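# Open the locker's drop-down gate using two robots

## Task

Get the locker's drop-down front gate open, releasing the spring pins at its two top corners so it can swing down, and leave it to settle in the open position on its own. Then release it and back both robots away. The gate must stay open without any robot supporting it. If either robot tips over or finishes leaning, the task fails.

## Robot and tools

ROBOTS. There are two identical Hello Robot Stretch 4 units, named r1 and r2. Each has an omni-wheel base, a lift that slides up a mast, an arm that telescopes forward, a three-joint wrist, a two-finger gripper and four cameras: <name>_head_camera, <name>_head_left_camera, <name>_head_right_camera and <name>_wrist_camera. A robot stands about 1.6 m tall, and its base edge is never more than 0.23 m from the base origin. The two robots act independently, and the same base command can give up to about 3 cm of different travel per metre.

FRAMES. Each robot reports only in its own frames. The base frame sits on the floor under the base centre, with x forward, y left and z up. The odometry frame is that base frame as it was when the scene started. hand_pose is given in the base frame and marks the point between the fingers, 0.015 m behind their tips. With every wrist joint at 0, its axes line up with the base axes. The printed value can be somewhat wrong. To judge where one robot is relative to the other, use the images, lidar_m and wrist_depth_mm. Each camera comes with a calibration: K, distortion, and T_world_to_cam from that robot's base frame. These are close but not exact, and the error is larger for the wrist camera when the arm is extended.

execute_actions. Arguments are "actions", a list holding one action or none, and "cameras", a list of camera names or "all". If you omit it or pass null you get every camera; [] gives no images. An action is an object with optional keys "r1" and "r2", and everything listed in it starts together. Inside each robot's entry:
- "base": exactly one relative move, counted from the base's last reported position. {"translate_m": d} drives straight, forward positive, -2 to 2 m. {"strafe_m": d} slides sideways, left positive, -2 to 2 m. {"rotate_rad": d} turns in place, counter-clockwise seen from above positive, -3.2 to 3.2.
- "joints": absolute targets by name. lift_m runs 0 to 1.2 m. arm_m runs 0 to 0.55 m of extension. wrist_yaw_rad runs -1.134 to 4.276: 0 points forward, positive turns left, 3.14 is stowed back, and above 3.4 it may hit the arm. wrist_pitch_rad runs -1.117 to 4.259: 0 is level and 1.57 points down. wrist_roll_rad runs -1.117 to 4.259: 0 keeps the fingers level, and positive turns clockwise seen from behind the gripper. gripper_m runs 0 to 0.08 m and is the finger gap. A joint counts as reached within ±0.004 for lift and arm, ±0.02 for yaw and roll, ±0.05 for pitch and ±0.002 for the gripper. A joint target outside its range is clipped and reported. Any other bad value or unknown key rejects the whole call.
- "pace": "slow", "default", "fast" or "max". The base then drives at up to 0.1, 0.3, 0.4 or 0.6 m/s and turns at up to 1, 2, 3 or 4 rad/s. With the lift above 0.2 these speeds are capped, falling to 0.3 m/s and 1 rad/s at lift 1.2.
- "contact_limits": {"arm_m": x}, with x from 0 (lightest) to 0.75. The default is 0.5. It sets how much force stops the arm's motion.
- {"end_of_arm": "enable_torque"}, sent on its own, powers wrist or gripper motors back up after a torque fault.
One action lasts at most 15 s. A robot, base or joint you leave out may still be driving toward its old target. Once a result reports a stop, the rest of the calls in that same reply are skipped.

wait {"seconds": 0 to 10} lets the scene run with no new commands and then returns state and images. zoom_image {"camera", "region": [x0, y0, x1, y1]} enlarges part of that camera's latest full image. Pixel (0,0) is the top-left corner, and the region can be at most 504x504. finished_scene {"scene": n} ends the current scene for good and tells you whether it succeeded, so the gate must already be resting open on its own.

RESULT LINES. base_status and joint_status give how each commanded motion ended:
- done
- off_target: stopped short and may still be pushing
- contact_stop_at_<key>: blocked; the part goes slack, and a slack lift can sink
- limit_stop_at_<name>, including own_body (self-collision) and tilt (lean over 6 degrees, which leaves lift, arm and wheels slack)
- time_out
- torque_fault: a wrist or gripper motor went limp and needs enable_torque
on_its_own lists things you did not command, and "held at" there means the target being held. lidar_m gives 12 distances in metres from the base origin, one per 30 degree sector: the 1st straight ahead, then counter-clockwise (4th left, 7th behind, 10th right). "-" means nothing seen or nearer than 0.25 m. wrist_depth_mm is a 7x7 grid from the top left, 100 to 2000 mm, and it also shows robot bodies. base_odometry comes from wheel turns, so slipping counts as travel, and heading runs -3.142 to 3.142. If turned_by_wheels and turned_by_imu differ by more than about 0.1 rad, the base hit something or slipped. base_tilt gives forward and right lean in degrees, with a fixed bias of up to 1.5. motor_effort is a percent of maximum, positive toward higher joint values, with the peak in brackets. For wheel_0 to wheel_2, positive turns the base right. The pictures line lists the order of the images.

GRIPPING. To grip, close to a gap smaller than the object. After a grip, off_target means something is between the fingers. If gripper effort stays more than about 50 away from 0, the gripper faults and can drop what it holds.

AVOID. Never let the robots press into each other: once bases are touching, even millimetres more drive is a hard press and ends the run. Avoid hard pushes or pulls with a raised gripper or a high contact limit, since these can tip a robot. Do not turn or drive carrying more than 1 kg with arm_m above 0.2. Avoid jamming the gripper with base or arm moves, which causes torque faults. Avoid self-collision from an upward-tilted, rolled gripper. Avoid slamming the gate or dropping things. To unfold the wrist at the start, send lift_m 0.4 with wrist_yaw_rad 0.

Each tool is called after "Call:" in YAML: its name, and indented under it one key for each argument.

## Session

Call:
execute_actions:
  actions: []

Scene clock: 0.00 s.
r1.base_odometry: x=+0.000 y=+0.000 heading=+0.000 (m, m, rad; r1's odometry frame)
r1.turned_by_wheels: +0.000 (rad since the last result)
r1.turned_by_imu: +0.000 (rad since the last result)
r1.base_tilt: forward=-0.5 right=-0.2 (deg)
r1.lidar_m: 2.05 1.83 1.87 2.34 2.54 2.58 2.02 1.77 3.76 2.40 2.15 2.19
r1.base_status: not commanded
r1.joint_positions: lift_m=+0.288 arm_m=-0.002 wrist_yaw_rad=+3.083 wrist_pitch_rad=+0.006 wrist_roll_rad=+0.013 gripper_m=+0.040
r1.joint_status: not commanded
r1.motor_effort: lift_m=+19 arm_m=-1 wrist_yaw_rad=-1 wrist_pitch_rad=-7 wrist_roll_rad=-1 gripper_m=-2 wheel_0=+0 wheel_1=+0 wheel_2=+0 (%)
r1.hand_pose: x=-0.0382 y=+0.0997 z=+0.4647 quat_wxyz=(+0.029, -0.003, +0.007, +1.000) (m; r1's base frame)
r1.wrist_depth_mm: - 120 195 - - - - / - 116 145 - - - - / - 127 173 - - - - / 150 165 - - - - - / 229 - - - - - - / 224 1397 109 1366 141 1366 1366 / - - - - - - -
r2.base_odometry: x=+0.000 y=+0.000 heading=+0.000 (m, m, rad; r2's odometry frame)
r2.turned_by_wheels: +0.000 (rad since the last result)
r2.turned_by_imu: +0.000 (rad since the last result)
r2.base_tilt: forward=+0.6 right=+0.3 (deg)
r2.lidar_m: 2.90 2.06 1.00 0.76 0.77 0.85 1.04 1.00 1.14 1.76 3.93 4.29
r2.base_status: not commanded
r2.joint_positions: lift_m=+0.237 arm_m=+0.000 wrist_yaw_rad=+3.089 wrist_pitch_rad=-0.009 wrist_roll_rad=-0.004 gripper_m=+0.040
r2.joint_status: not commanded
r2.motor_effort: lift_m=+20 arm_m=-1 wrist_yaw_rad=+0 wrist_pitch_rad=-7 wrist_roll_rad=-3 gripper_m=+0 wheel_0=+0 wheel_1=+0 wheel_2=+0 (%)
r2.hand_pose: x=-0.0366 y=+0.0984 z=+0.4175 quat_wxyz=(+0.026, +0.005, -0.002, +1.000) (m; r2's base frame)
r2.wrist_depth_mm: 144 196 1255 1366 1229 931 732 / - 144 1205 1336 1229 891 732 / - 130 271 1336 1205 917 732 / 107 140 224 1336 1205 891 732 / 136 162 1182 1308 1205 904 723 / 976 1078 1182 1281 1182 878 723 / 946 1025 144 1205 139 854 715
pictures: r1_head_camera, r1_head_left_camera, r1_head_right_camera, r1_wrist_camera, r2_head_camera, r2_head_left_camera, r2_head_right_camera, r2_wrist_camera
camera_calibration (this result's frames):
r1_wrist_camera: T_world_to_cam=[[-0.0127947, 0.999501, -0.028871, -0.0770152], [0.0740068, -0.0278476, -0.996869, 0.5192], [-0.997176, -0.0148913, -0.0736136, 0.151128], [0, 0, 0, 1]] pos_world=[0.111291, 0.0936858, 0.526476]
r2_wrist_camera: T_world_to_cam=[[0.0596744, 0.997634, 0.0341448, -0.114083], [-0.0902117, 0.0394556, -0.995141, 0.478772], [-0.994133, 0.0563042, 0.0923527, 0.0670023], [0, 0, 0, 1]] pos_world=[0.116608, 0.0911498, 0.474153]
Images, in order (width x height): r1_head_camera 420x560, r1_head_left_camera 420x672, r1_head_right_camera 420x672, r1_wrist_camera 616x392, r2_head_camera 420x560, r2_head_left_camera 420x672, r2_head_right_camera 420x672, r2_wrist_camera 616x392.

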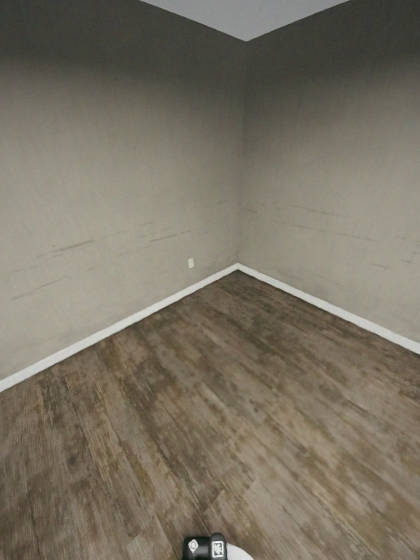

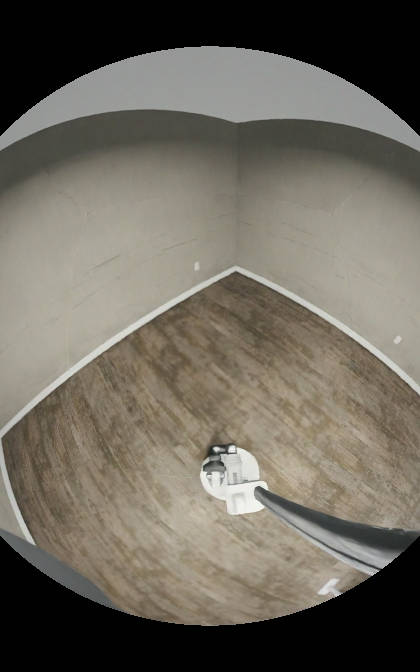

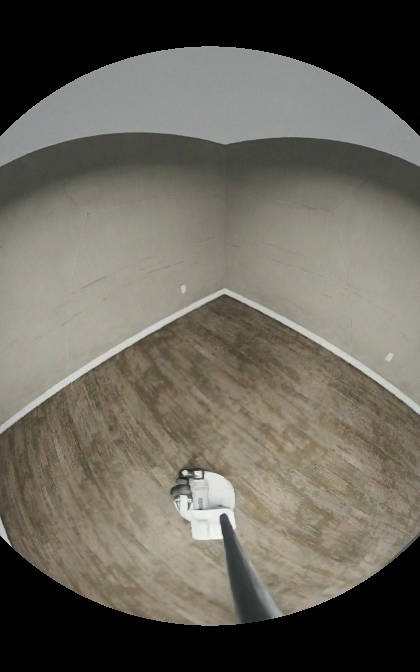

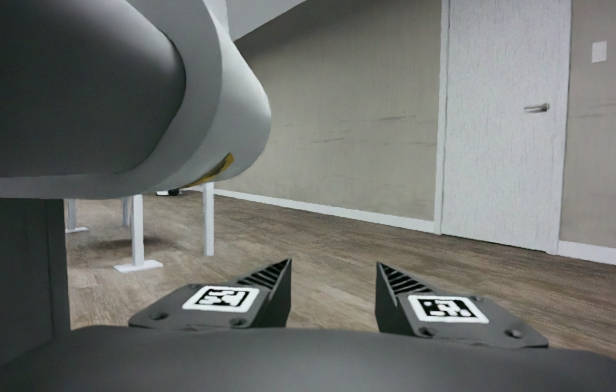

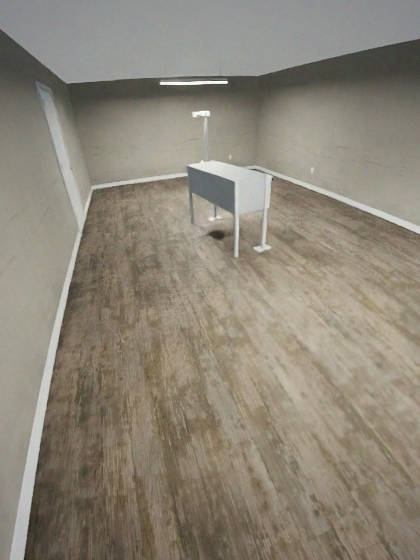

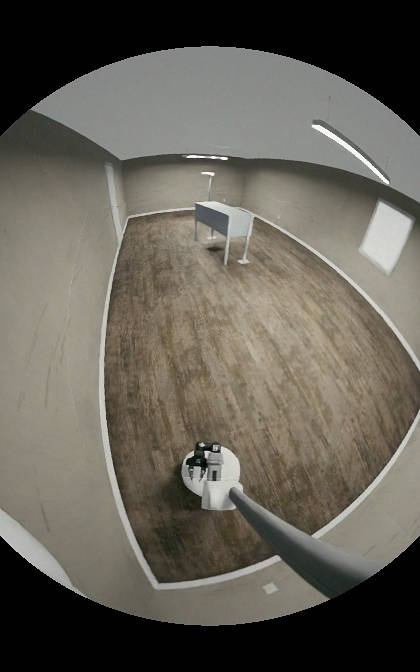

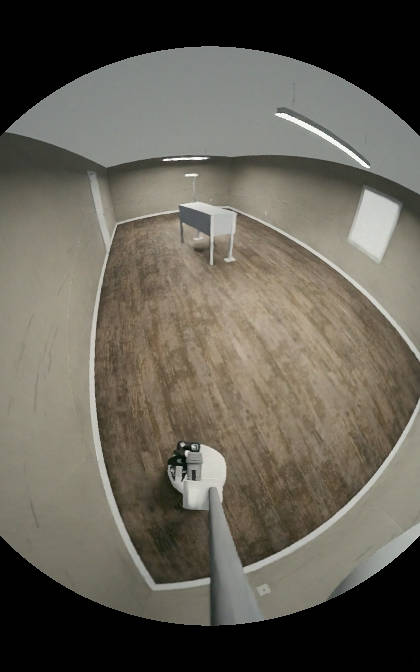

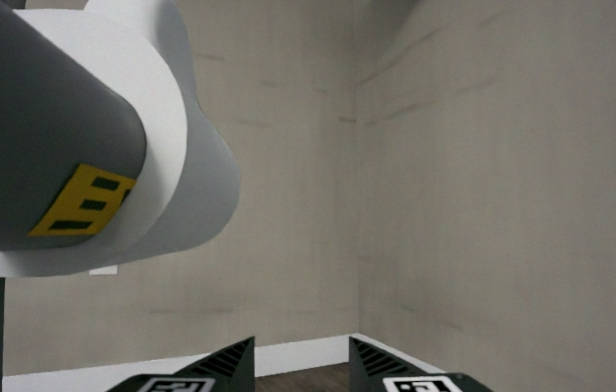

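Call:
execute_actions:
  actions:
    - {"r1":{"base":{"rotate_rad":-2.5},"pace":"fast"},"r2":{"base":{"rotate_rad":-0.31},"pace":"fast"}}
  cameras: ["r1_head_camera"]

Scene clock: 2.23 s.
r1.base_odometry: x=+0.000 y=+0.000 heading=-2.500 (m, m, rad; r1's odometry frame)
r1.turned_by_wheels: -2.500 (rad since the last result)
r1.turned_by_imu: -2.448 (rad since the last result)
r1.base_tilt: forward=-0.5 right=-0.2 (deg)
r1.lidar_m: 1.73 3.19 2.26 2.15 2.24 1.98 1.85 1.96 2.59 2.58 2.57 1.84
r1.base_status: done
r1.joint_positions: lift_m=+0.288 arm_m=-0.002 wrist_yaw_rad=+3.083 wrist_pitch_rad=+0.006 wrist_roll_rad=+0.013 gripper_m=+0.040
r1.joint_status: not commanded
r1.motor_effort: lift_m=+19(19) arm_m=-1(1) wrist_yaw_rad=+0(3) wrist_pitch_rad=-8(10) wrist_roll_rad=+1(0) gripper_m=-1(1) wheel_0=+1(7) wheel_1=+0(8) wheel_2=+0(8) (%)
r1.hand_pose: x=-0.0381 y=+0.0998 z=+0.4647 quat_wxyz=(+0.029, -0.003, +0.007, +1.000) (m; r1's base frame)
r1.wrist_depth_mm: - 120 196 1983 1983 - 1983 / - 114 145 - - - - / - 127 173 - - - - / 150 165 - - - - - / 229 - - - - - - / 225 1430 109 1366 141 1366 1336 / - - - - - - -
r2.base_odometry: x=+0.000 y=+0.000 heading=-0.310 (m, m, rad; r2's odometry frame)
r2.turned_by_wheels: -0.310 (rad since the last result)
r2.turned_by_imu: -0.309 (rad since the last result)
r2.base_tilt: forward=+0.5 right=+0.3 (deg)
r2.lidar_m: 2.96 2.94 1.36 0.88 0.75 0.75 0.97 1.01 1.05 1.30 2.53 3.98
r2.base_status: done
r2.joint_positions: lift_m=+0.237 arm_m=+0.000 wrist_yaw_rad=+3.089 wrist_pitch_rad=-0.009 wrist_roll_rad=-0.004 gripper_m=+0.040
r2.joint_status: not commanded
r2.motor_effort: lift_m=+20(20) arm_m=-1(1) wrist_yaw_rad=-1(1) wrist_pitch_rad=-7(7) wrist_roll_rad=-2(3) gripper_m=+1(0) wheel_0=+3(6) wheel_1=+1(6) wheel_2=+2(9) (%)
r2.hand_pose: x=-0.0366 y=+0.0984 z=+0.4175 quat_wxyz=(+0.026, +0.005, -0.002, +1.000) (m; r2's base frame)
r2.wrist_depth_mm: 144 196 1366 1255 960 798 691 / - 143 1397 1182 946 798 691 / - 130 270 1182 960 798 676 / 107 139 224 1182 931 778 683 / 136 161 1336 1182 946 778 668 / 960 1118 1281 1160 931 768 668 / 960 1078 144 1098 139 750 661
pictures: r1_head_camera
Images, in order (width x height): r1_head_camera 420x560.

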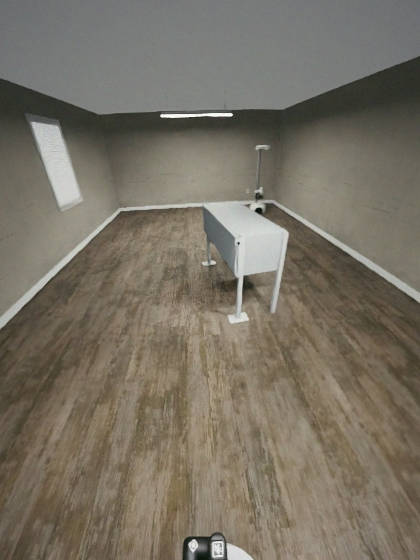

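Call:
execute_actions:
  actions:
    - {"r1":{"base":{"translate_m":1.0},"joints":{"lift_m":0.68,"wrist_yaw_rad":0,"gripper_m":0.07},"pace":"max"},"r2":{"base":{"translate_m":2.0},"pace":"max"}}
  cameras: []

Call:
execute_actions:
  actions:
    - {"r1":{"base":{"strafe_m":-0.36},"pace":"max"},"r2":{"base":{"translate_m":0.7},"joints":{"lift_m":0.68,"wrist_yaw_rad":0,"gripper_m":0.07},"pace":"max"}}
  cameras: []

Call:
execute_actions:
  actions:
    - {"r1":{"base":{"rotate_rad":0.17},"pace":"fast"},"r2":{"base":{"rotate_rad":0.87},"pace":"fast"}}
  cameras: ["r1_head_camera","r2_head_camera","r1_wrist_camera","r2_wrist_camera"]

Scene clock: 7.37 s.
r1.base_odometry: x=-0.801 y=-0.599 heading=-2.500 (m, m, rad; r1's odometry frame)
r1.turned_by_wheels: +0.000 (rad since the last result)
r1.turned_by_imu: -0.003 (rad since the last result)
r1.base_tilt: forward=-0.5 right=-0.3 (deg)
r1.lidar_m: 0.99 3.29 2.31 2.18 2.26 3.02 2.87 2.98 2.69 2.51 2.60 0.74
r1.base_status: done
r1.joint_positions: lift_m=+0.680 arm_m=-0.002 wrist_yaw_rad=+0.000 wrist_pitch_rad=+0.006 wrist_roll_rad=+0.013 gripper_m=+0.070
r1.joint_status: all done
r1.motor_effort: lift_m=+21(22) arm_m=-1(1) wrist_yaw_rad=+0(9) wrist_pitch_rad=-8(9) wrist_roll_rad=+1(0) gripper_m=+1(3) wheel_0=-2(7) wheel_1=-2(6) wheel_2=-1(15) (%)
r1.hand_pose: x=+0.3818 y=-0.0873 z=+0.8569 quat_wxyz=(+1.000, +0.007, +0.003, +0.000) (m; r1's base frame)
r1.wrist_depth_mm: - - - - - - - / - - - - - - - / - - - - - - - / - - - - 854 504 525 / - - - - 842 508 535 / - 116 118 - 854 111 539 / - - - - - - -
r2.base_odometry: x=+1.905 y=-0.609 heading=-0.310 (m, m, rad; r2's odometry frame)
r2.turned_by_wheels: +0.000 (rad since the last result)
r2.turned_by_imu: -0.009 (rad since the last result)
r2.base_tilt: forward=+0.5 right=+0.2 (deg)
r2.lidar_m: 3.21 1.16 1.17 2.28 2.04 2.05 2.55 2.59 2.60 2.97 2.59 2.63
r2.base_status: done
r2.joint_positions: lift_m=+0.237 arm_m=+0.000 wrist_yaw_rad=+3.089 wrist_pitch_rad=-0.009 wrist_roll_rad=-0.004 gripper_m=+0.040
r2.joint_status: not commanded
r2.motor_effort: lift_m=+20(20) arm_m=-1(1) wrist_yaw_rad=-1(0) wrist_pitch_rad=-7(8) wrist_roll_rad=-2(2) gripper_m=+0(0) wheel_0=-1(9) wheel_1=-1(8) wheel_2=+0(17) (%)
r2.hand_pose: x=-0.0366 y=+0.0984 z=+0.4175 quat_wxyz=(+0.026, +0.005, -0.002, +1.000) (m; r2's base frame)
r2.wrist_depth_mm: 144 196 - - - - 1808 / - 144 - - - - 1708 / - 130 270 - - - 1756 / 107 140 224 - - - 1756 / 136 162 - - - - 1708 / - - - - - 1921 1708 / 1308 1308 144 1308 139 1336 1255
pictures: none
No camera images: the call's "cameras" was empty. Leave "cameras" out to get every camera's image.

Scene clock: 10.10 s.
r1.base_odometry: x=-1.016 y=-0.310 heading=-2.501 (m, m, rad; r1's odometry frame)
r1.turned_by_wheels: +0.000 (rad since the last result)
r1.turned_by_imu: -0.001 (rad since the last result)
r1.base_tilt: forward=-0.5 right=-0.2 (deg)
r1.lidar_m: 0.69 2.56 2.69 2.53 2.64 2.98 2.88 2.94 2.31 2.12 2.21 0.85
r1.base_status: done
r1.joint_positions: lift_m=+0.680 arm_m=-0.002 wrist_yaw_rad=+0.000 wrist_pitch_rad=+0.006 wrist_roll_rad=+0.013 gripper_m=+0.070
r1.joint_status: not commanded
r1.motor_effort: lift_m=+21(21) arm_m=-1(1) wrist_yaw_rad=+2(1) wrist_pitch_rad=-7(6) wrist_roll_rad=+1(0) gripper_m=+0(0) wheel_0=-2(9) wheel_1=-1(9) wheel_2=-1(1) (%)
r1.hand_pose: x=+0.3817 y=-0.0874 z=+0.8569 quat_wxyz=(+1.000, +0.007, +0.003, +0.000) (m; r1's base frame)
r1.wrist_depth_mm: - - - - - - - / - - - - - - - / - - - - - - - / - - 530 559 569 585 - / - - - 559 574 591 - / - 116 118 569 574 111 - / - - - - - - -
r2.base_odometry: x=+2.572 y=-0.823 heading=-0.310 (m, m, rad; r2's odometry frame)
r2.turned_by_wheels: +0.000 (rad since the last result)
r2.turned_by_imu: -0.004 (rad since the last result)
r2.base_tilt: forward=+0.5 right=+0.4 (deg)
r2.lidar_m: 2.71 2.59 0.65 0.80 2.48 2.51 3.08 3.10 3.15 2.44 2.15 2.20
r2.base_status: done
r2.joint_positions: lift_m=+0.680 arm_m=+0.000 wrist_yaw_rad=+0.000 wrist_pitch_rad=-0.009 wrist_roll_rad=-0.004 gripper_m=+0.070
r2.joint_status: all done
r2.motor_effort: lift_m=+22(26) arm_m=-1(1) wrist_yaw_rad=-2(10) wrist_pitch_rad=-7(8) wrist_roll_rad=-2(2) gripper_m=+2(2) wheel_0=-2(7) wheel_1=-2(7) wheel_2=+1(14) (%)
r2.hand_pose: x=+0.3839 y=-0.0873 z=+0.8600 quat_wxyz=(+1.000, -0.002, -0.005, +0.000) (m; r2's base frame)
r2.wrist_depth_mm: - - - - - - 1708 / - - - - - - 1661 / - - - - - - 1708 / - - - - - - 1708 / - - - - - 1921 1661 / - - - - - 1921 1661 / - - 160 - - 1808 1661
pictures: none
No camera images: the call's "cameras" was empty. Leave "cameras" out to get every camera's image.

Scene clock: 11.53 s.
r1.base_odometry: x=-1.016 y=-0.310 heading=-2.331 (m, m, rad; r1's odometry frame)
r1.turned_by_wheels: +0.170 (rad since the last result)
r1.turned_by_imu: +0.166 (rad since the last result)
r1.base_tilt: forward=-0.5 right=-0.2 (deg)
r1.lidar_m: 0.69 3.24 2.58 2.55 2.79 2.89 2.82 2.77 2.21 2.11 2.37 0.75
r1.base_status: done
r1.joint_positions: lift_m=+0.680 arm_m=-0.002 wrist_yaw_rad=+0.000 wrist_pitch_rad=+0.006 wrist_roll_rad=+0.013 gripper_m=+0.070
r1.joint_status: not commanded
r1.motor_effort: lift_m=+21(21) arm_m=-1(1) wrist_yaw_rad=+0(1) wrist_pitch_rad=-8(7) wrist_roll_rad=+0(0) gripper_m=+0(1) wheel_0=+0(5) wheel_1=-1(6) wheel_2=+1(4) (%)
r1.hand_pose: x=+0.3817 y=-0.0874 z=+0.8569 quat_wxyz=(+1.000, +0.007, +0.003, +0.000) (m; r1's base frame)
r1.wrist_depth_mm: - - - - - - - / - - - - - - - / - - - - - - - / - - - 517 517 512 512 / - - - - 530 525 517 / - 116 118 - 525 111 525 / - - - - - - -
r2.base_odometry: x=+2.572 y=-0.823 heading=+0.560 (m, m, rad; r2's odometry frame)
r2.turned_by_wheels: +0.870 (rad since the last result)
r2.turned_by_imu: +0.866 (rad since the last result)
r2.base_tilt: forward=+0.5 right=+0.3 (deg)
r2.lidar_m: 0.66 0.74 2.53 2.51 2.79 3.12 3.09 2.76 2.21 2.20 2.46 3.84
r2.base_status: done
r2.joint_positions: lift_m=+0.680 arm_m=+0.000 wrist_yaw_rad=+0.000 wrist_pitch_rad=-0.009 wrist_roll_rad=-0.004 gripper_m=+0.070
r2.joint_status: not commanded
r2.motor_effort: lift_m=+22(22) arm_m=-1(1) wrist_yaw_rad=-1(2) wrist_pitch_rad=-7(7) wrist_roll_rad=-3(2) gripper_m=+2(3) wheel_0=-1(8) wheel_1=+2(8) wheel_2=+1(9) (%)
r2.hand_pose: x=+0.3838 y=-0.0874 z=+0.8600 quat_wxyz=(+1.000, -0.002, -0.005, +0.000) (m; r2's base frame)
r2.wrist_depth_mm: - - - - - - - / - - - - - - - / - - - - - - - / - - - - - - - / 508 504 488 - - - - / 500 500 484 - - - - / 492 492 160 - - - -
pictures: r1_head_camera, r1_wrist_camera, r2_head_camera, r2_wrist_camera
camera_calibration (this result's frames):
r1_wrist_camera: T_world_to_cam=[[0.0715454, -0.99702, -0.0288617, -0.0799572], [-0.0754262, 0.023445, -0.996876, 0.935435], [0.994581, 0.0734988, -0.073524, -0.156749], [0, 0, 0, 1]] pos_world=[0.232176, -0.0901294, 0.91868]
r2_wrist_camera: T_world_to_cam=[[-0.00725603, -0.999391, 0.0341455, -0.117737], [0.0922194, -0.0346697, -0.995135, 0.887917], [0.995712, -0.00407186, 0.0924147, -0.31451], [0, 0, 0, 1]] pos_world=[0.230424, -0.0881623, 0.916683]
Images, in order (width x height): r1_head_camera 420x560, r1_wrist_camera 616x392, r2_head_camera 420x560, r2_wrist_camera 616x392.

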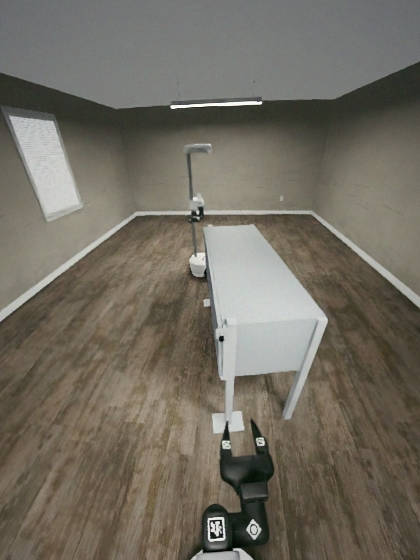

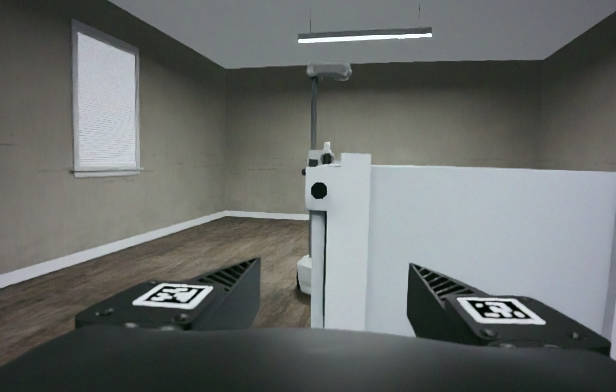

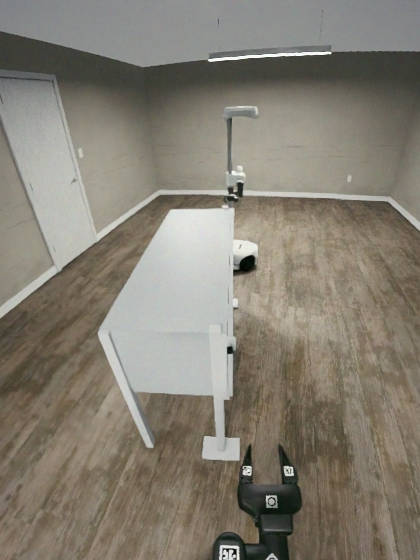

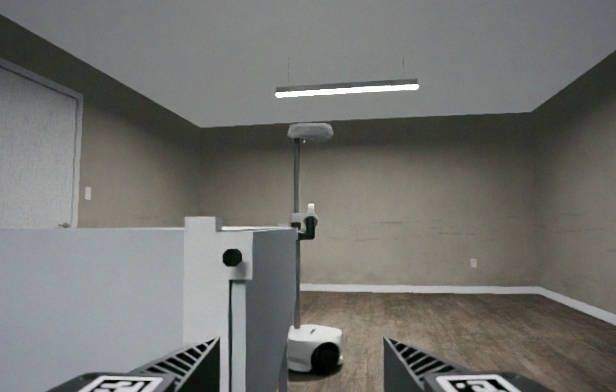

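Call:
execute_actions:
  actions:
    - {"r1":{"base":{"strafe_m":0.016},"joints":{"arm_m":0.22,"lift_m":0.71}},"r2":{"base":{"strafe_m":0.079},"joints":{"arm_m":0.19,"lift_m":0.707}}}
  cameras: ["r1_wrist_camera","r2_wrist_camera"]

Scene clock: 13.43 s.
r1.base_odometry: x=-1.005 y=-0.321 heading=-2.331 (m, m, rad; r1's odometry frame)
r1.turned_by_wheels: +0.000 (rad since the last result)
r1.turned_by_imu: +0.000 (rad since the last result)
r1.base_tilt: forward=-0.5 right=-0.3 (deg)
r1.lidar_m: 0.70 3.22 2.58 2.54 2.77 2.89 2.85 2.79 2.21 2.16 2.39 0.77
r1.base_status: done
r1.joint_positions: lift_m=+0.710 arm_m=+0.219 wrist_yaw_rad=+0.000 wrist_pitch_rad=+0.006 wrist_roll_rad=+0.013 gripper_m=+0.070
r1.joint_status: all done
r1.motor_effort: lift_m=+22(23) arm_m=+6(8) wrist_yaw_rad=+0(1) wrist_pitch_rad=-7(7) wrist_roll_rad=+1(0) gripper_m=+0(1) wheel_0=+1(7) wheel_1=-2(7) wheel_2=+0(0) (%)
r1.hand_pose: x=+0.6024 y=-0.0874 z=+0.8868 quat_wxyz=(+1.000, +0.007, +0.003, +0.000) (m; r1's base frame)
r1.wrist_depth_mm: - - - - - - - / - - - - - - - / - - - - - - - / - - - - 286 382 407 / - - - 291 287 301 300 / - 116 118 - 291 111 303 / - - - - - - -
r2.base_odometry: x=+2.530 y=-0.756 heading=+0.560 (m, m, rad; r2's odometry frame)
r2.turned_by_wheels: +0.000 (rad since the last result)
r2.turned_by_imu: +0.000 (rad since the last result)
r2.base_tilt: forward=+0.5 right=+0.3 (deg)
r2.lidar_m: 0.68 0.73 2.42 2.41 2.69 3.11 3.08 2.86 2.27 2.28 2.51 3.94
r2.base_status: done
r2.joint_positions: lift_m=+0.707 arm_m=+0.189 wrist_yaw_rad=+0.000 wrist_pitch_rad=-0.009 wrist_roll_rad=-0.004 gripper_m=+0.070
r2.joint_status: all done
r2.motor_effort: lift_m=+23(25) arm_m=+5(6) wrist_yaw_rad=-1(1) wrist_pitch_rad=-7(7) wrist_roll_rad=-2(2) gripper_m=+2(2) wheel_0=-1(11) wheel_1=+0(9) wheel_2=+0(2) (%)
r2.hand_pose: x=+0.5727 y=-0.0874 z=+0.8869 quat_wxyz=(+1.000, -0.002, -0.005, +0.000) (m; r2's base frame)
r2.wrist_depth_mm: - - - - - - - / - - - - - - - / - - - - - - - / - - - - - - - / 430 439 319 1756 - - - / 315 315 297 296 - - - / 314 310 160 415 - - -
pictures: r1_wrist_camera, r2_wrist_camera
camera_calibration (this result's frames):
r1_wrist_camera: T_world_to_cam=[[0.071533, -0.997021, -0.0288642, -0.0948773], [-0.0754593, 0.023446, -0.996873, 0.981894], [0.99458, 0.0734874, -0.0735573, -0.374023], [0, 0, 0, 1]] pos_world=[0.452876, -0.0901301, 0.948573]
r2_wrist_camera: T_world_to_cam=[[-0.00721625, -0.999391, 0.0341458, -0.117301], [0.0921802, -0.0346662, -0.995139, 0.897305], [0.995716, -0.0040336, 0.0923742, -0.504987], [0, 0, 0, 1]] pos_world=[0.419263, -0.08816, 0.943596]
Images, in order (width x height): r1_wrist_camera 616x392, r2_wrist_camera 616x392.

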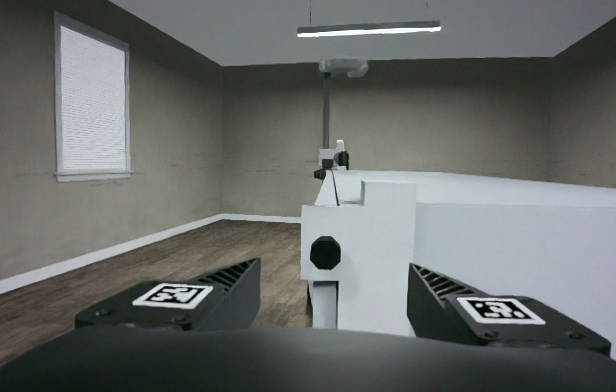

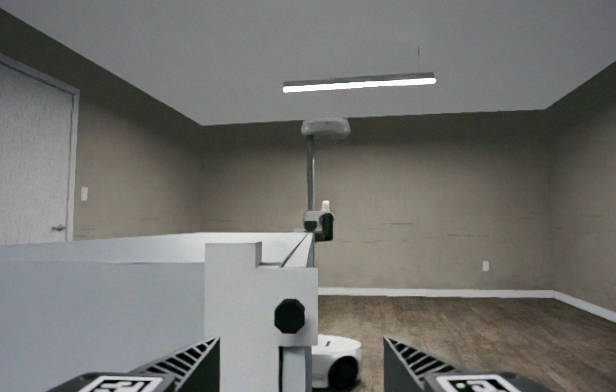

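Call:
execute_actions:
  actions:
    - {"r1":{"base":{"strafe_m":0.006},"joints":{"arm_m":0.33},"contact_limits":{"arm_m":0.15}},"r2":{"base":{"strafe_m":0.010},"joints":{"arm_m":0.308,"lift_m":0.71},"contact_limits":{"arm_m":0.15}}}
  cameras: []

Call:
execute_actions:
  actions:
    - {"r1":{"joints":{"gripper_m":0.0}},"r2":{"joints":{"gripper_m":0.0}}}
  cameras: []

Call:
execute_actions:
  actions:
    - {"r1":{"joints":{"arm_m":0.312},"pace":"slow"},"r2":{"joints":{"arm_m":0.29},"pace":"slow"}}
  cameras: ["r1_head_camera","r1_wrist_camera","r2_wrist_camera"]

Scene clock: 15.03 s.
r1.base_odometry: x=-1.000 y=-0.325 heading=-2.331 (m, m, rad; r1's odometry frame)
r1.turned_by_wheels: +0.000 (rad since the last result)
r1.turned_by_imu: +0.000 (rad since the last result)
r1.base_tilt: forward=-0.5 right=-0.3 (deg)
r1.lidar_m: 0.70 3.25 2.55 2.52 2.75 2.87 2.83 2.77 2.22 2.17 2.38 0.75
r1.base_status: done
r1.joint_positions: lift_m=+0.710 arm_m=+0.329 wrist_yaw_rad=+0.000 wrist_pitch_rad=+0.006 wrist_roll_rad=+0.013 gripper_m=+0.070
r1.joint_status: all done
r1.motor_effort: lift_m=+22(22) arm_m=+6(6) wrist_yaw_rad=-3(1) wrist_pitch_rad=-7(9) wrist_roll_rad=-1(1) gripper_m=+0(1) wheel_0=+0(6) wheel_1=-1(3) wheel_2=+0(2) (%)
r1.contact_limits: arm_m 0.15
r1.hand_pose: x=+0.7124 y=-0.0874 z=+0.8868 quat_wxyz=(+1.000, +0.007, +0.003, +0.000) (m; r1's base frame)
r1.wrist_depth_mm: - - - - - - - / - - - - - - - / - - - - - - - / - - - - 259 377 521 / - - - 180 176 191 190 / - 116 118 180 178 111 - / - - - - - - -
r2.base_odometry: x=+2.525 y=-0.747 heading=+0.560 (m, m, rad; r2's odometry frame)
r2.turned_by_wheels: +0.000 (rad since the last result)
r2.turned_by_imu: +0.000 (rad since the last result)
r2.base_tilt: forward=+0.6 right=+0.2 (deg)
r2.lidar_m: 0.68 0.75 2.44 2.41 2.69 3.10 3.07 2.87 2.30 2.26 2.53 3.93
r2.base_status: done
r2.joint_positions: lift_m=+0.710 arm_m=+0.307 wrist_yaw_rad=+0.000 wrist_pitch_rad=-0.009 wrist_roll_rad=-0.004 gripper_m=+0.070
r2.joint_status: all done
r2.motor_effort: lift_m=+23(23) arm_m=+5(7) wrist_yaw_rad=-1(0) wrist_pitch_rad=-7(8) wrist_roll_rad=-3(2) gripper_m=+2(3) wheel_0=+0(7) wheel_1=+0(9) wheel_2=+0(2) (%)
r2.contact_limits: arm_m 0.15
r2.hand_pose: x=+0.6907 y=-0.0874 z=+0.8899 quat_wxyz=(+1.000, -0.002, -0.005, +0.000) (m; r2's base frame)
r2.wrist_depth_mm: - - - - - - - / - - - - - - - / - - - - - - - / - - - - - - - / 462 473 473 1537 - - - / 200 198 180 179 - - - / 198 196 160 177 - - -
pictures: none
No camera images: the call's "cameras" was empty. Leave "cameras" out to get every camera's image.

Scene clock: 16.20 s.
r1.base_odometry: x=-1.000 y=-0.325 heading=-2.331 (m, m, rad; r1's odometry frame)
r1.turned_by_wheels: +0.000 (rad since the last result)
r1.turned_by_imu: +0.000 (rad since the last result)
r1.base_tilt: forward=-0.6 right=-0.2 (deg)
r1.lidar_m: 0.73 3.23 2.58 2.51 2.77 2.87 2.83 2.78 2.22 2.15 2.40 0.78
r1.base_status: not commanded
r1.joint_positions: lift_m=+0.710 arm_m=+0.329 wrist_yaw_rad=+0.001 wrist_pitch_rad=+0.006 wrist_roll_rad=+0.014 gripper_m=+0.018
r1.joint_status: gripper_m off_target (ended at +0.018, target +0.000)
r1.on_its_own: gripper_m is held at +0.014, not at your +0.000, by its contact guard: the fingers met something
r1.motor_effort: lift_m=+22(22) arm_m=+6(7) wrist_yaw_rad=-1(1) wrist_pitch_rad=-7(6) wrist_roll_rad=-3(4) gripper_m=-46(55) wheel_0=+0(0) wheel_1=-1(1) wheel_2=+0(0) (%)
r1.hand_pose: x=+0.7125 y=-0.0873 z=+0.8868 quat_wxyz=(+1.000, +0.007, +0.003, +0.000) (m; r1's base frame)
r1.wrist_depth_mm: - - - - - - - / - - - - - - - / - - - - - - - / - - - - 258 373 512 / - - - 179 176 191 190 / - - 121 144 110 193 192 / - - - - - - -
r2.base_odometry: x=+2.525 y=-0.747 heading=+0.560 (m, m, rad; r2's odometry frame)
r2.turned_by_wheels: +0.000 (rad since the last result)
r2.turned_by_imu: +0.000 (rad since the last result)
r2.base_tilt: forward=+0.6 right=+0.3 (deg)
r2.lidar_m: 0.69 0.73 2.43 2.42 2.67 3.10 3.06 2.86 2.27 2.27 2.55 3.96
r2.base_status: not commanded
r2.joint_positions: lift_m=+0.710 arm_m=+0.307 wrist_yaw_rad=+0.000 wrist_pitch_rad=-0.009 wrist_roll_rad=-0.003 gripper_m=+0.018
r2.joint_status: gripper_m off_target (ended at +0.018, target +0.000)
r2.on_its_own: gripper_m is held at +0.014, not at your +0.000, by its contact guard: the fingers met something
r2.motor_effort: lift_m=+23(23) arm_m=+5(5) wrist_yaw_rad=-2(3) wrist_pitch_rad=-7(7) wrist_roll_rad=-3(5) gripper_m=-45(55) wheel_0=+0(0) wheel_1=+0(0) wheel_2=+0(0) (%)
r2.hand_pose: x=+0.6907 y=-0.0873 z=+0.8899 quat_wxyz=(+1.000, -0.002, -0.005, +0.000) (m; r2's base frame)
r2.wrist_depth_mm: - - - - - - - / - - - - - - - / - - - - - - - / - - - - - - - / 473 473 480 1537 - - - / 200 198 180 179 - - - / 197 197 178 147 - - -
pictures: none
No camera images: the call's "cameras" was empty. Leave "cameras" out to get every camera's image.

Scene clock: 17.50 s.
r1.base_odometry: x=-1.001 y=-0.326 heading=-2.328 (m, m, rad; r1's odometry frame)
r1.turned_by_wheels: +0.003 (rad since the last result)
r1.turned_by_imu: -0.028 (rad since the last result)
r1.base_tilt: forward=-0.5 right=-0.3 (deg)
r1.lidar_m: 0.71 3.27 2.55 2.50 2.71 2.92 2.84 2.89 2.25 2.19 2.36 0.76
r1.base_status: not commanded
r1.joint_positions: lift_m=+0.710 arm_m=+0.315 wrist_yaw_rad=+0.024 wrist_pitch_rad=+0.006 wrist_roll_rad=+0.014 gripper_m=+0.018
r1.joint_status: all done
r1.on_its_own: gripper_m is held at +0.014, not at your +0.000, by its contact guard: the fingers met something; wrist_yaw_rad is at rest, and its effort (-68) is outside its rest range (-13 to +13)
r1.motor_effort: lift_m=+22(22) arm_m=-19(18) wrist_yaw_rad=-68(70) wrist_pitch_rad=-11(11) wrist_roll_rad=-2(3) gripper_m=-45(46) wheel_0=+7(7) wheel_1=-1(4) wheel_2=+26(26) (%)
r1.hand_pose: x=+0.7010 y=-0.0823 z=+0.8866 quat_wxyz=(+1.000, +0.007, +0.003, +0.012) (m; r1's base frame)
r1.wrist_depth_mm: - - - - - - - / - - - - - - - / - - - - - - - / - - - 1205 258 370 504 / - - 273 185 181 195 195 / - - 110 144 110 198 197 / - - - - - - -
r2.base_odometry: x=+2.525 y=-0.747 heading=+0.562 (m, m, rad; r2's odometry frame)
r2.turned_by_wheels: +0.002 (rad since the last result)
r2.turned_by_imu: -0.025 (rad since the last result)
r2.base_tilt: forward=+0.6 right=+0.3 (deg)
r2.lidar_m: 0.69 0.75 2.44 2.42 2.63 3.13 3.07 2.89 2.31 2.28 2.51 3.85
r2.base_status: not commanded
r2.joint_positions: lift_m=+0.710 arm_m=+0.293 wrist_yaw_rad=+0.021 wrist_pitch_rad=-0.008 wrist_roll_rad=-0.003 gripper_m=+0.018
r2.joint_status: all done
r2.on_its_own: gripper_m is held at +0.014, not at your +0.000, by its contact guard: the fingers met something; wrist_yaw_rad is at rest, and its effort (-61) is outside its rest range (-13 to +13)
r2.motor_effort: lift_m=+23(23) arm_m=-16(20) wrist_yaw_rad=-61(65) wrist_pitch_rad=-10(11) wrist_roll_rad=-4(4) gripper_m=-44(44) wheel_0=+2(8) wheel_1=+0(9) wheel_2=+20(20) (%)
r2.hand_pose: x=+0.6782 y=-0.0829 z=+0.8897 quat_wxyz=(+1.000, -0.002, -0.004, +0.010) (m; r2's base frame)
r2.wrist_depth_mm: - - - - - - - / - - - - - - - / - - - - - - - / - - - - - - - / 473 484 480 1397 - - - / 208 207 187 187 349 - - / 205 204 185 147 236 193 -
pictures: r1_head_camera, r1_wrist_camera, r2_wrist_camera
camera_calibration (this result's frames):
r1_wrist_camera: T_world_to_cam=[[0.0951838, -0.995004, -0.0301269, -0.11216], [-0.0768952, 0.0228247, -0.996778, 0.989898], [0.992485, 0.0971937, -0.0743385, -0.468327], [0, 0, 0, 1]] pos_world=[0.551602, -0.0886758, 0.948515]
r2_wrist_camera: T_world_to_cam=[[0.0135813, -0.999341, 0.0336664, -0.125874], [0.092018, -0.0322775, -0.995234, 0.890931], [0.995665, 0.0166145, 0.0915189, -0.60775], [0, 0, 0, 1]] pos_world=[0.524843, -0.086937, 0.946543]
Images, in order (width x height): r1_head_camera 420x560, r1_wrist_camera 616x392, r2_wrist_camera 616x392.

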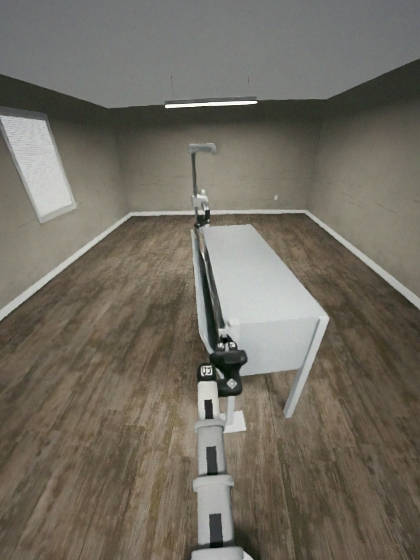

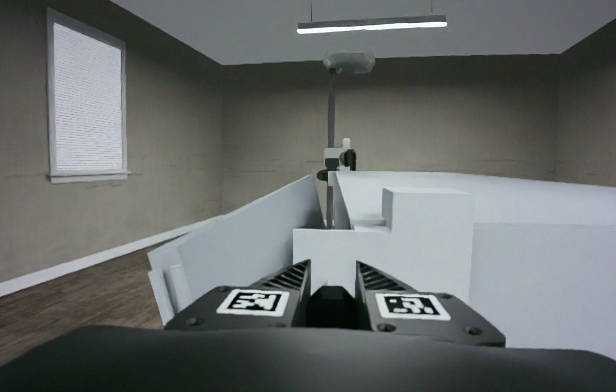

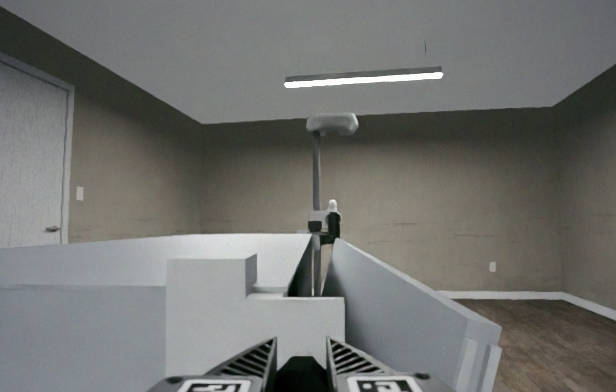

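Call:
execute_actions:
  actions:
    - {"r1":{"joints":{"gripper_m":0.06}},"r2":{"joints":{"gripper_m":0.06}}}
  cameras: []

Call:
execute_actions:
  actions:
    - {"r1":{"joints":{"arm_m":0.05},"pace":"fast"},"r2":{"joints":{"arm_m":0.05},"pace":"fast"}}
  cameras: []

Call:
wait:
  seconds: 5

Call:
finished_scene:
  scene: 2

Scene clock: 18.70 s.
r1.base_odometry: x=-1.000 y=-0.325 heading=-2.330 (m, m, rad; r1's odometry frame)
r1.turned_by_wheels: -0.002 (rad since the last result)
r1.turned_by_imu: -0.003 (rad since the last result)
r1.base_tilt: forward=-0.5 right=-0.2 (deg)
r1.lidar_m: 0.70 0.77 2.57 2.51 2.72 2.91 2.86 2.88 2.21 2.18 2.35 0.71
r1.base_status: not commanded
r1.joint_positions: lift_m=+0.710 arm_m=+0.313 wrist_yaw_rad=+0.000 wrist_pitch_rad=+0.006 wrist_roll_rad=+0.013 gripper_m=+0.060
r1.joint_status: all done
r1.motor_effort: lift_m=+22(22) arm_m=-7(19) wrist_yaw_rad=+0(67) wrist_pitch_rad=-7(10) wrist_roll_rad=-1(3) gripper_m=+1(45) wheel_0=+1(11) wheel_1=+1(3) wheel_2=+2(26) (%)
r1.hand_pose: x=+0.6968 y=-0.0873 z=+0.8868 quat_wxyz=(+1.000, +0.007, +0.003, +0.000) (m; r1's base frame)
r1.wrist_depth_mm: - - - - - - - / - - - - - - - / - - - - - - - / - - - - 190 375 521 / - - - 193 190 208 206 / - - 118 163 193 112 208 / - - - - - - -
r2.base_odometry: x=+2.525 y=-0.747 heading=+0.560 (m, m, rad; r2's odometry frame)
r2.turned_by_wheels: -0.001 (rad since the last result)
r2.turned_by_imu: -0.002 (rad since the last result)
r2.base_tilt: forward=+0.4 right=+0.3 (deg)
r2.lidar_m: 0.67 0.73 2.42 2.43 2.63 3.12 3.06 2.95 2.33 2.29 2.53 0.76
r2.base_status: not commanded
r2.joint_positions: lift_m=+0.710 arm_m=+0.291 wrist_yaw_rad=+0.000 wrist_pitch_rad=-0.009 wrist_roll_rad=-0.003 gripper_m=+0.060
r2.joint_status: all done
r2.motor_effort: lift_m=+23(23) arm_m=-5(16) wrist_yaw_rad=-2(61) wrist_pitch_rad=-7(9) wrist_roll_rad=-3(5) gripper_m=+2(44) wheel_0=+2(7) wheel_1=+1(2) wheel_2=+2(20) (%)
r2.hand_pose: x=+0.6745 y=-0.0873 z=+0.8899 quat_wxyz=(+1.000, -0.002, -0.005, +0.000) (m; r2's base frame)
r2.wrist_depth_mm: - - - - - - - / - - - - - - - / - - - - - - - / - - - - - - - / 466 473 334 - - - - / 209 209 192 193 - - - / 206 207 159 190 154 - -
pictures: none
No camera images: the call's "cameras" was empty. Leave "cameras" out to get every camera's image.

Scene clock: 20.30 s.
r1.base_odometry: x=-1.000 y=-0.325 heading=-2.330 (m, m, rad; r1's odometry frame)
r1.turned_by_wheels: +0.000 (rad since the last result)
r1.turned_by_imu: +0.000 (rad since the last result)
r1.base_tilt: forward=-0.5 right=-0.2 (deg)
r1.lidar_m: 0.69 3.29 2.54 2.51 2.73 2.92 2.85 2.84 2.24 2.19 2.37 0.78
r1.base_status: not commanded
r1.joint_positions: lift_m=+0.710 arm_m=+0.051 wrist_yaw_rad=+0.000 wrist_pitch_rad=+0.006 wrist_roll_rad=+0.013 gripper_m=+0.060
r1.joint_status: all done
r1.motor_effort: lift_m=+22(22) arm_m=-6(8) wrist_yaw_rad=+1(1) wrist_pitch_rad=-7(10) wrist_roll_rad=-2(0) gripper_m=+2(1) wheel_0=+1(1) wheel_1=+2(2) wheel_2=+2(3) (%)
r1.hand_pose: x=+0.4347 y=-0.0875 z=+0.8868 quat_wxyz=(+1.000, +0.007, +0.003, +0.000) (m; r1's base frame)
r1.wrist_depth_mm: - - - - - - - / - - - - - - - / - - - - - - - / - - - - 473 469 466 / - - - 1808 477 480 473 / - - 118 1255 462 111 480 / - - - - - - -
r2.base_odometry: x=+2.525 y=-0.747 heading=+0.560 (m, m, rad; r2's odometry frame)
r2.turned_by_wheels: +0.000 (rad since the last result)
r2.turned_by_imu: -0.001 (rad since the last result)
r2.base_tilt: forward=+0.4 right=+0.2 (deg)
r2.lidar_m: 0.68 0.73 2.43 2.40 2.60 3.12 3.07 2.93 2.33 2.29 2.51 3.87
r2.base_status: not commanded
r2.joint_positions: lift_m=+0.710 arm_m=+0.051 wrist_yaw_rad=+0.000 wrist_pitch_rad=-0.009 wrist_roll_rad=-0.004 gripper_m=+0.060
r2.joint_status: all done
r2.motor_effort: lift_m=+23(23) arm_m=-5(5) wrist_yaw_rad=+0(2) wrist_pitch_rad=-7(8) wrist_roll_rad=-3(4) gripper_m=+2(3) wheel_0=+2(2) wheel_1=+1(1) wheel_2=+2(2) (%)
r2.hand_pose: x=+0.4344 y=-0.0875 z=+0.8899 quat_wxyz=(+1.000, -0.002, -0.005, +0.000) (m; r2's base frame)
r2.wrist_depth_mm: - - - - - - - / - - - - - - - / - - - - - - - / - - - - - - - / 488 500 445 - - - - / 439 442 442 1618 - - - / 436 439 421 - 154 - -
pictures: none
No camera images: the call's "cameras" was empty. Leave "cameras" out to get every camera's image.

Scene clock: 25.30 s.
r1.base_odometry: x=-1.000 y=-0.325 heading=-2.330 (m, m, rad; r1's odometry frame)
r1.turned_by_wheels: +0.000 (rad since the last result)
r1.turned_by_imu: -0.001 (rad since the last result)
r1.base_tilt: forward=-0.6 right=-0.2 (deg)
r1.lidar_m: 0.72 3.25 2.57 2.52 2.71 2.90 2.84 2.86 2.21 2.16 2.38 0.76
r1.base_status: not commanded
r1.joint_positions: lift_m=+0.710 arm_m=+0.051 wrist_yaw_rad=+0.000 wrist_pitch_rad=+0.006 wrist_roll_rad=+0.013 gripper_m=+0.060
r1.joint_status: all done
r1.motor_effort: lift_m=+22(22) arm_m=-6(8) wrist_yaw_rad=+2(1) wrist_pitch_rad=-7(10) wrist_roll_rad=+1(0) gripper_m=+1(1) wheel_0=+1(1) wheel_1=+1(2) wheel_2=+2(3) (%)
r1.hand_pose: x=+0.4347 y=-0.0875 z=+0.8868 quat_wxyz=(+1.000, +0.007, +0.003, +0.000) (m; r1's base frame)
r1.wrist_depth_mm: - - - - - - - / - - - - - - - / - - - - - - - / - - - - 477 473 469 / - - - 1863 477 473 473 / - - 118 1308 466 112 477 / - - - - - - -
r2.base_odometry: x=+2.525 y=-0.747 heading=+0.560 (m, m, rad; r2's odometry frame)
r2.turned_by_wheels: +0.000 (rad since the last result)
r2.turned_by_imu: -0.002 (rad since the last result)
r2.base_tilt: forward=+0.4 right=+0.3 (deg)
r2.lidar_m: 0.68 0.73 2.42 2.39 2.63 3.11 3.08 2.92 2.32 2.29 2.53 3.84
r2.base_status: not commanded
r2.joint_positions: lift_m=+0.710 arm_m=+0.051 wrist_yaw_rad=+0.000 wrist_pitch_rad=-0.009 wrist_roll_rad=-0.004 gripper_m=+0.060
r2.joint_status: all done
r2.motor_effort: lift_m=+23(23) arm_m=-5(5) wrist_yaw_rad=+0(2) wrist_pitch_rad=-7(8) wrist_roll_rad=-2(4) gripper_m=+3(3) wheel_0=+2(2) wheel_1=+1(1) wheel_2=+2(2) (%)
r2.hand_pose: x=+0.4344 y=-0.0875 z=+0.8899 quat_wxyz=(+1.000, -0.002, -0.005, +0.000) (m; r2's base frame)
r2.wrist_depth_mm: - - - - - - - / - - - - - - - / - - - - - - - / - - - - - - - / 488 496 449 - - - - / 445 442 439 1576 - - - / 436 436 421 - 154 - -
wait: 5.00 s; at rest by 0.27 s
pictures: r1_head_camera, r1_head_left_camera, r1_head_right_camera, r1_wrist_camera, r2_head_camera, r2_head_left_camera, r2_head_right_camera, r2_wrist_camera
camera_calibration (this result's frames):
r1_wrist_camera: T_world_to_cam=[[0.0712292, -0.997034, -0.0291459, -0.0825626], [-0.075505, 0.0237467, -0.996863, 0.969264], [0.994598, 0.0732064, -0.0735896, -0.207201], [0, 0, 0, 1]] pos_world=[0.285147, -0.0901661, 0.948569]
r2_wrist_camera: T_world_to_cam=[[-0.00759008, -0.999399, 0.0338088, -0.11802], [0.0921194, -0.0343648, -0.995155, 0.91309], [0.995719, -0.00443886, 0.0923249, -0.367567], [0, 0, 0, 1]] pos_world=[0.280984, -0.0882021, 0.946591]
Images, in order (width x height): r1_head_camera 420x560, r1_head_left_camera 420x672, r1_head_right_camera 420x672, r1_wrist_camera 616x392, r2_head_camera 420x560, r2_head_left_camera 420x672, r2_head_right_camera 420x672, r2_wrist_camera 616x392.

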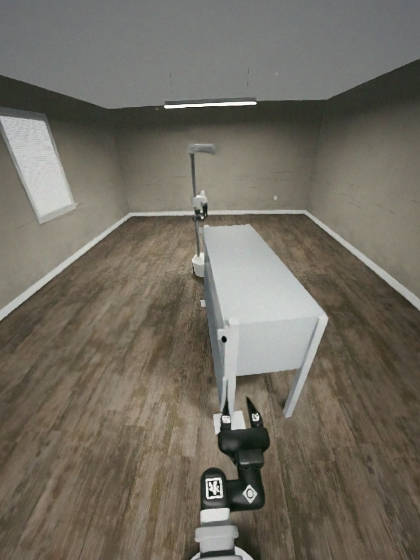

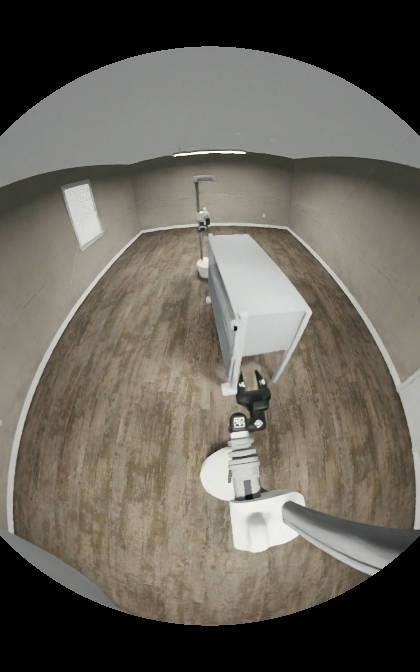

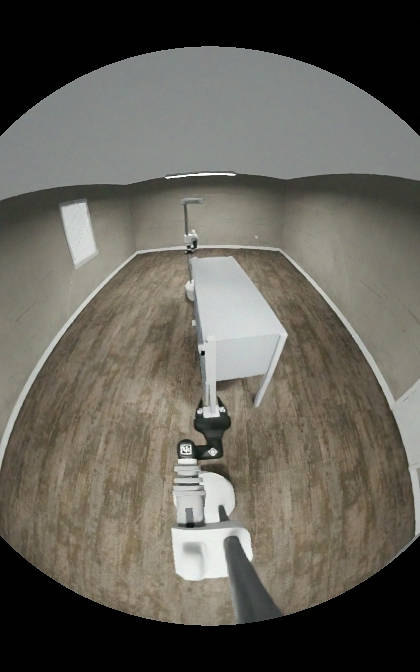

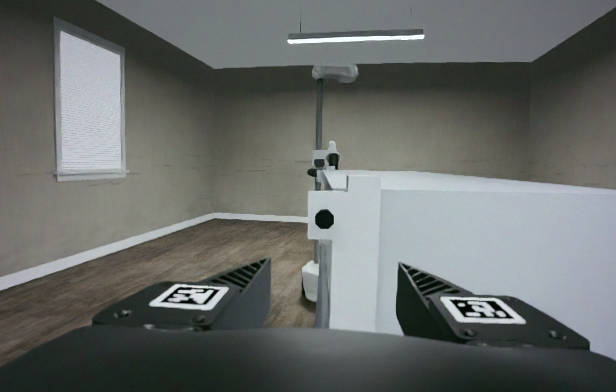

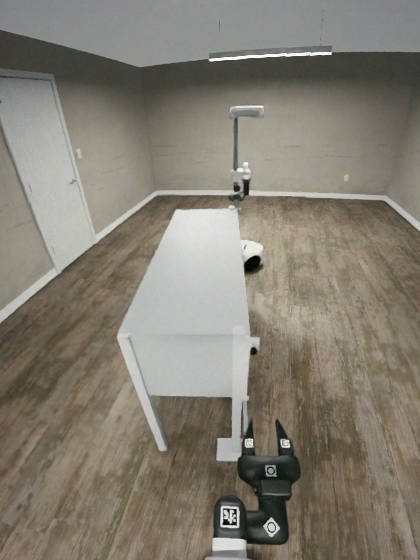

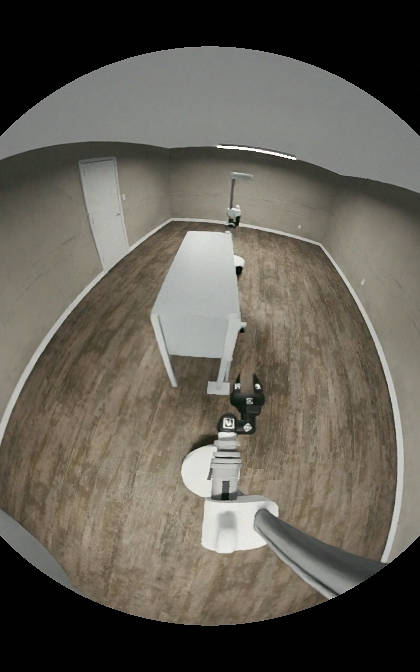

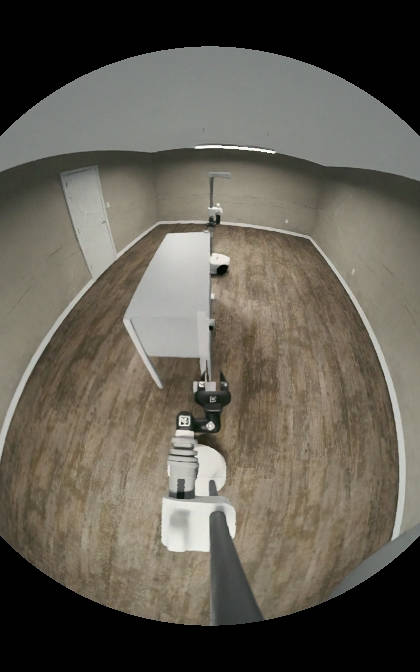

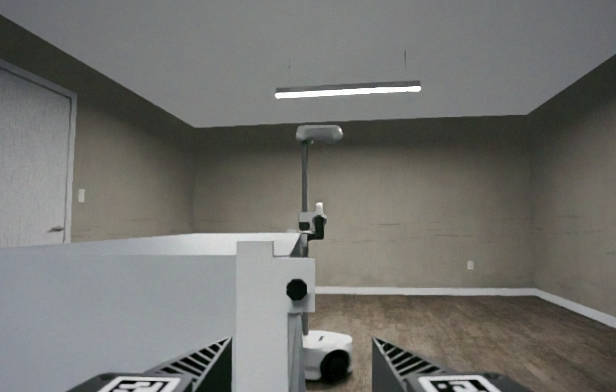

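The scene is finished: the task was done.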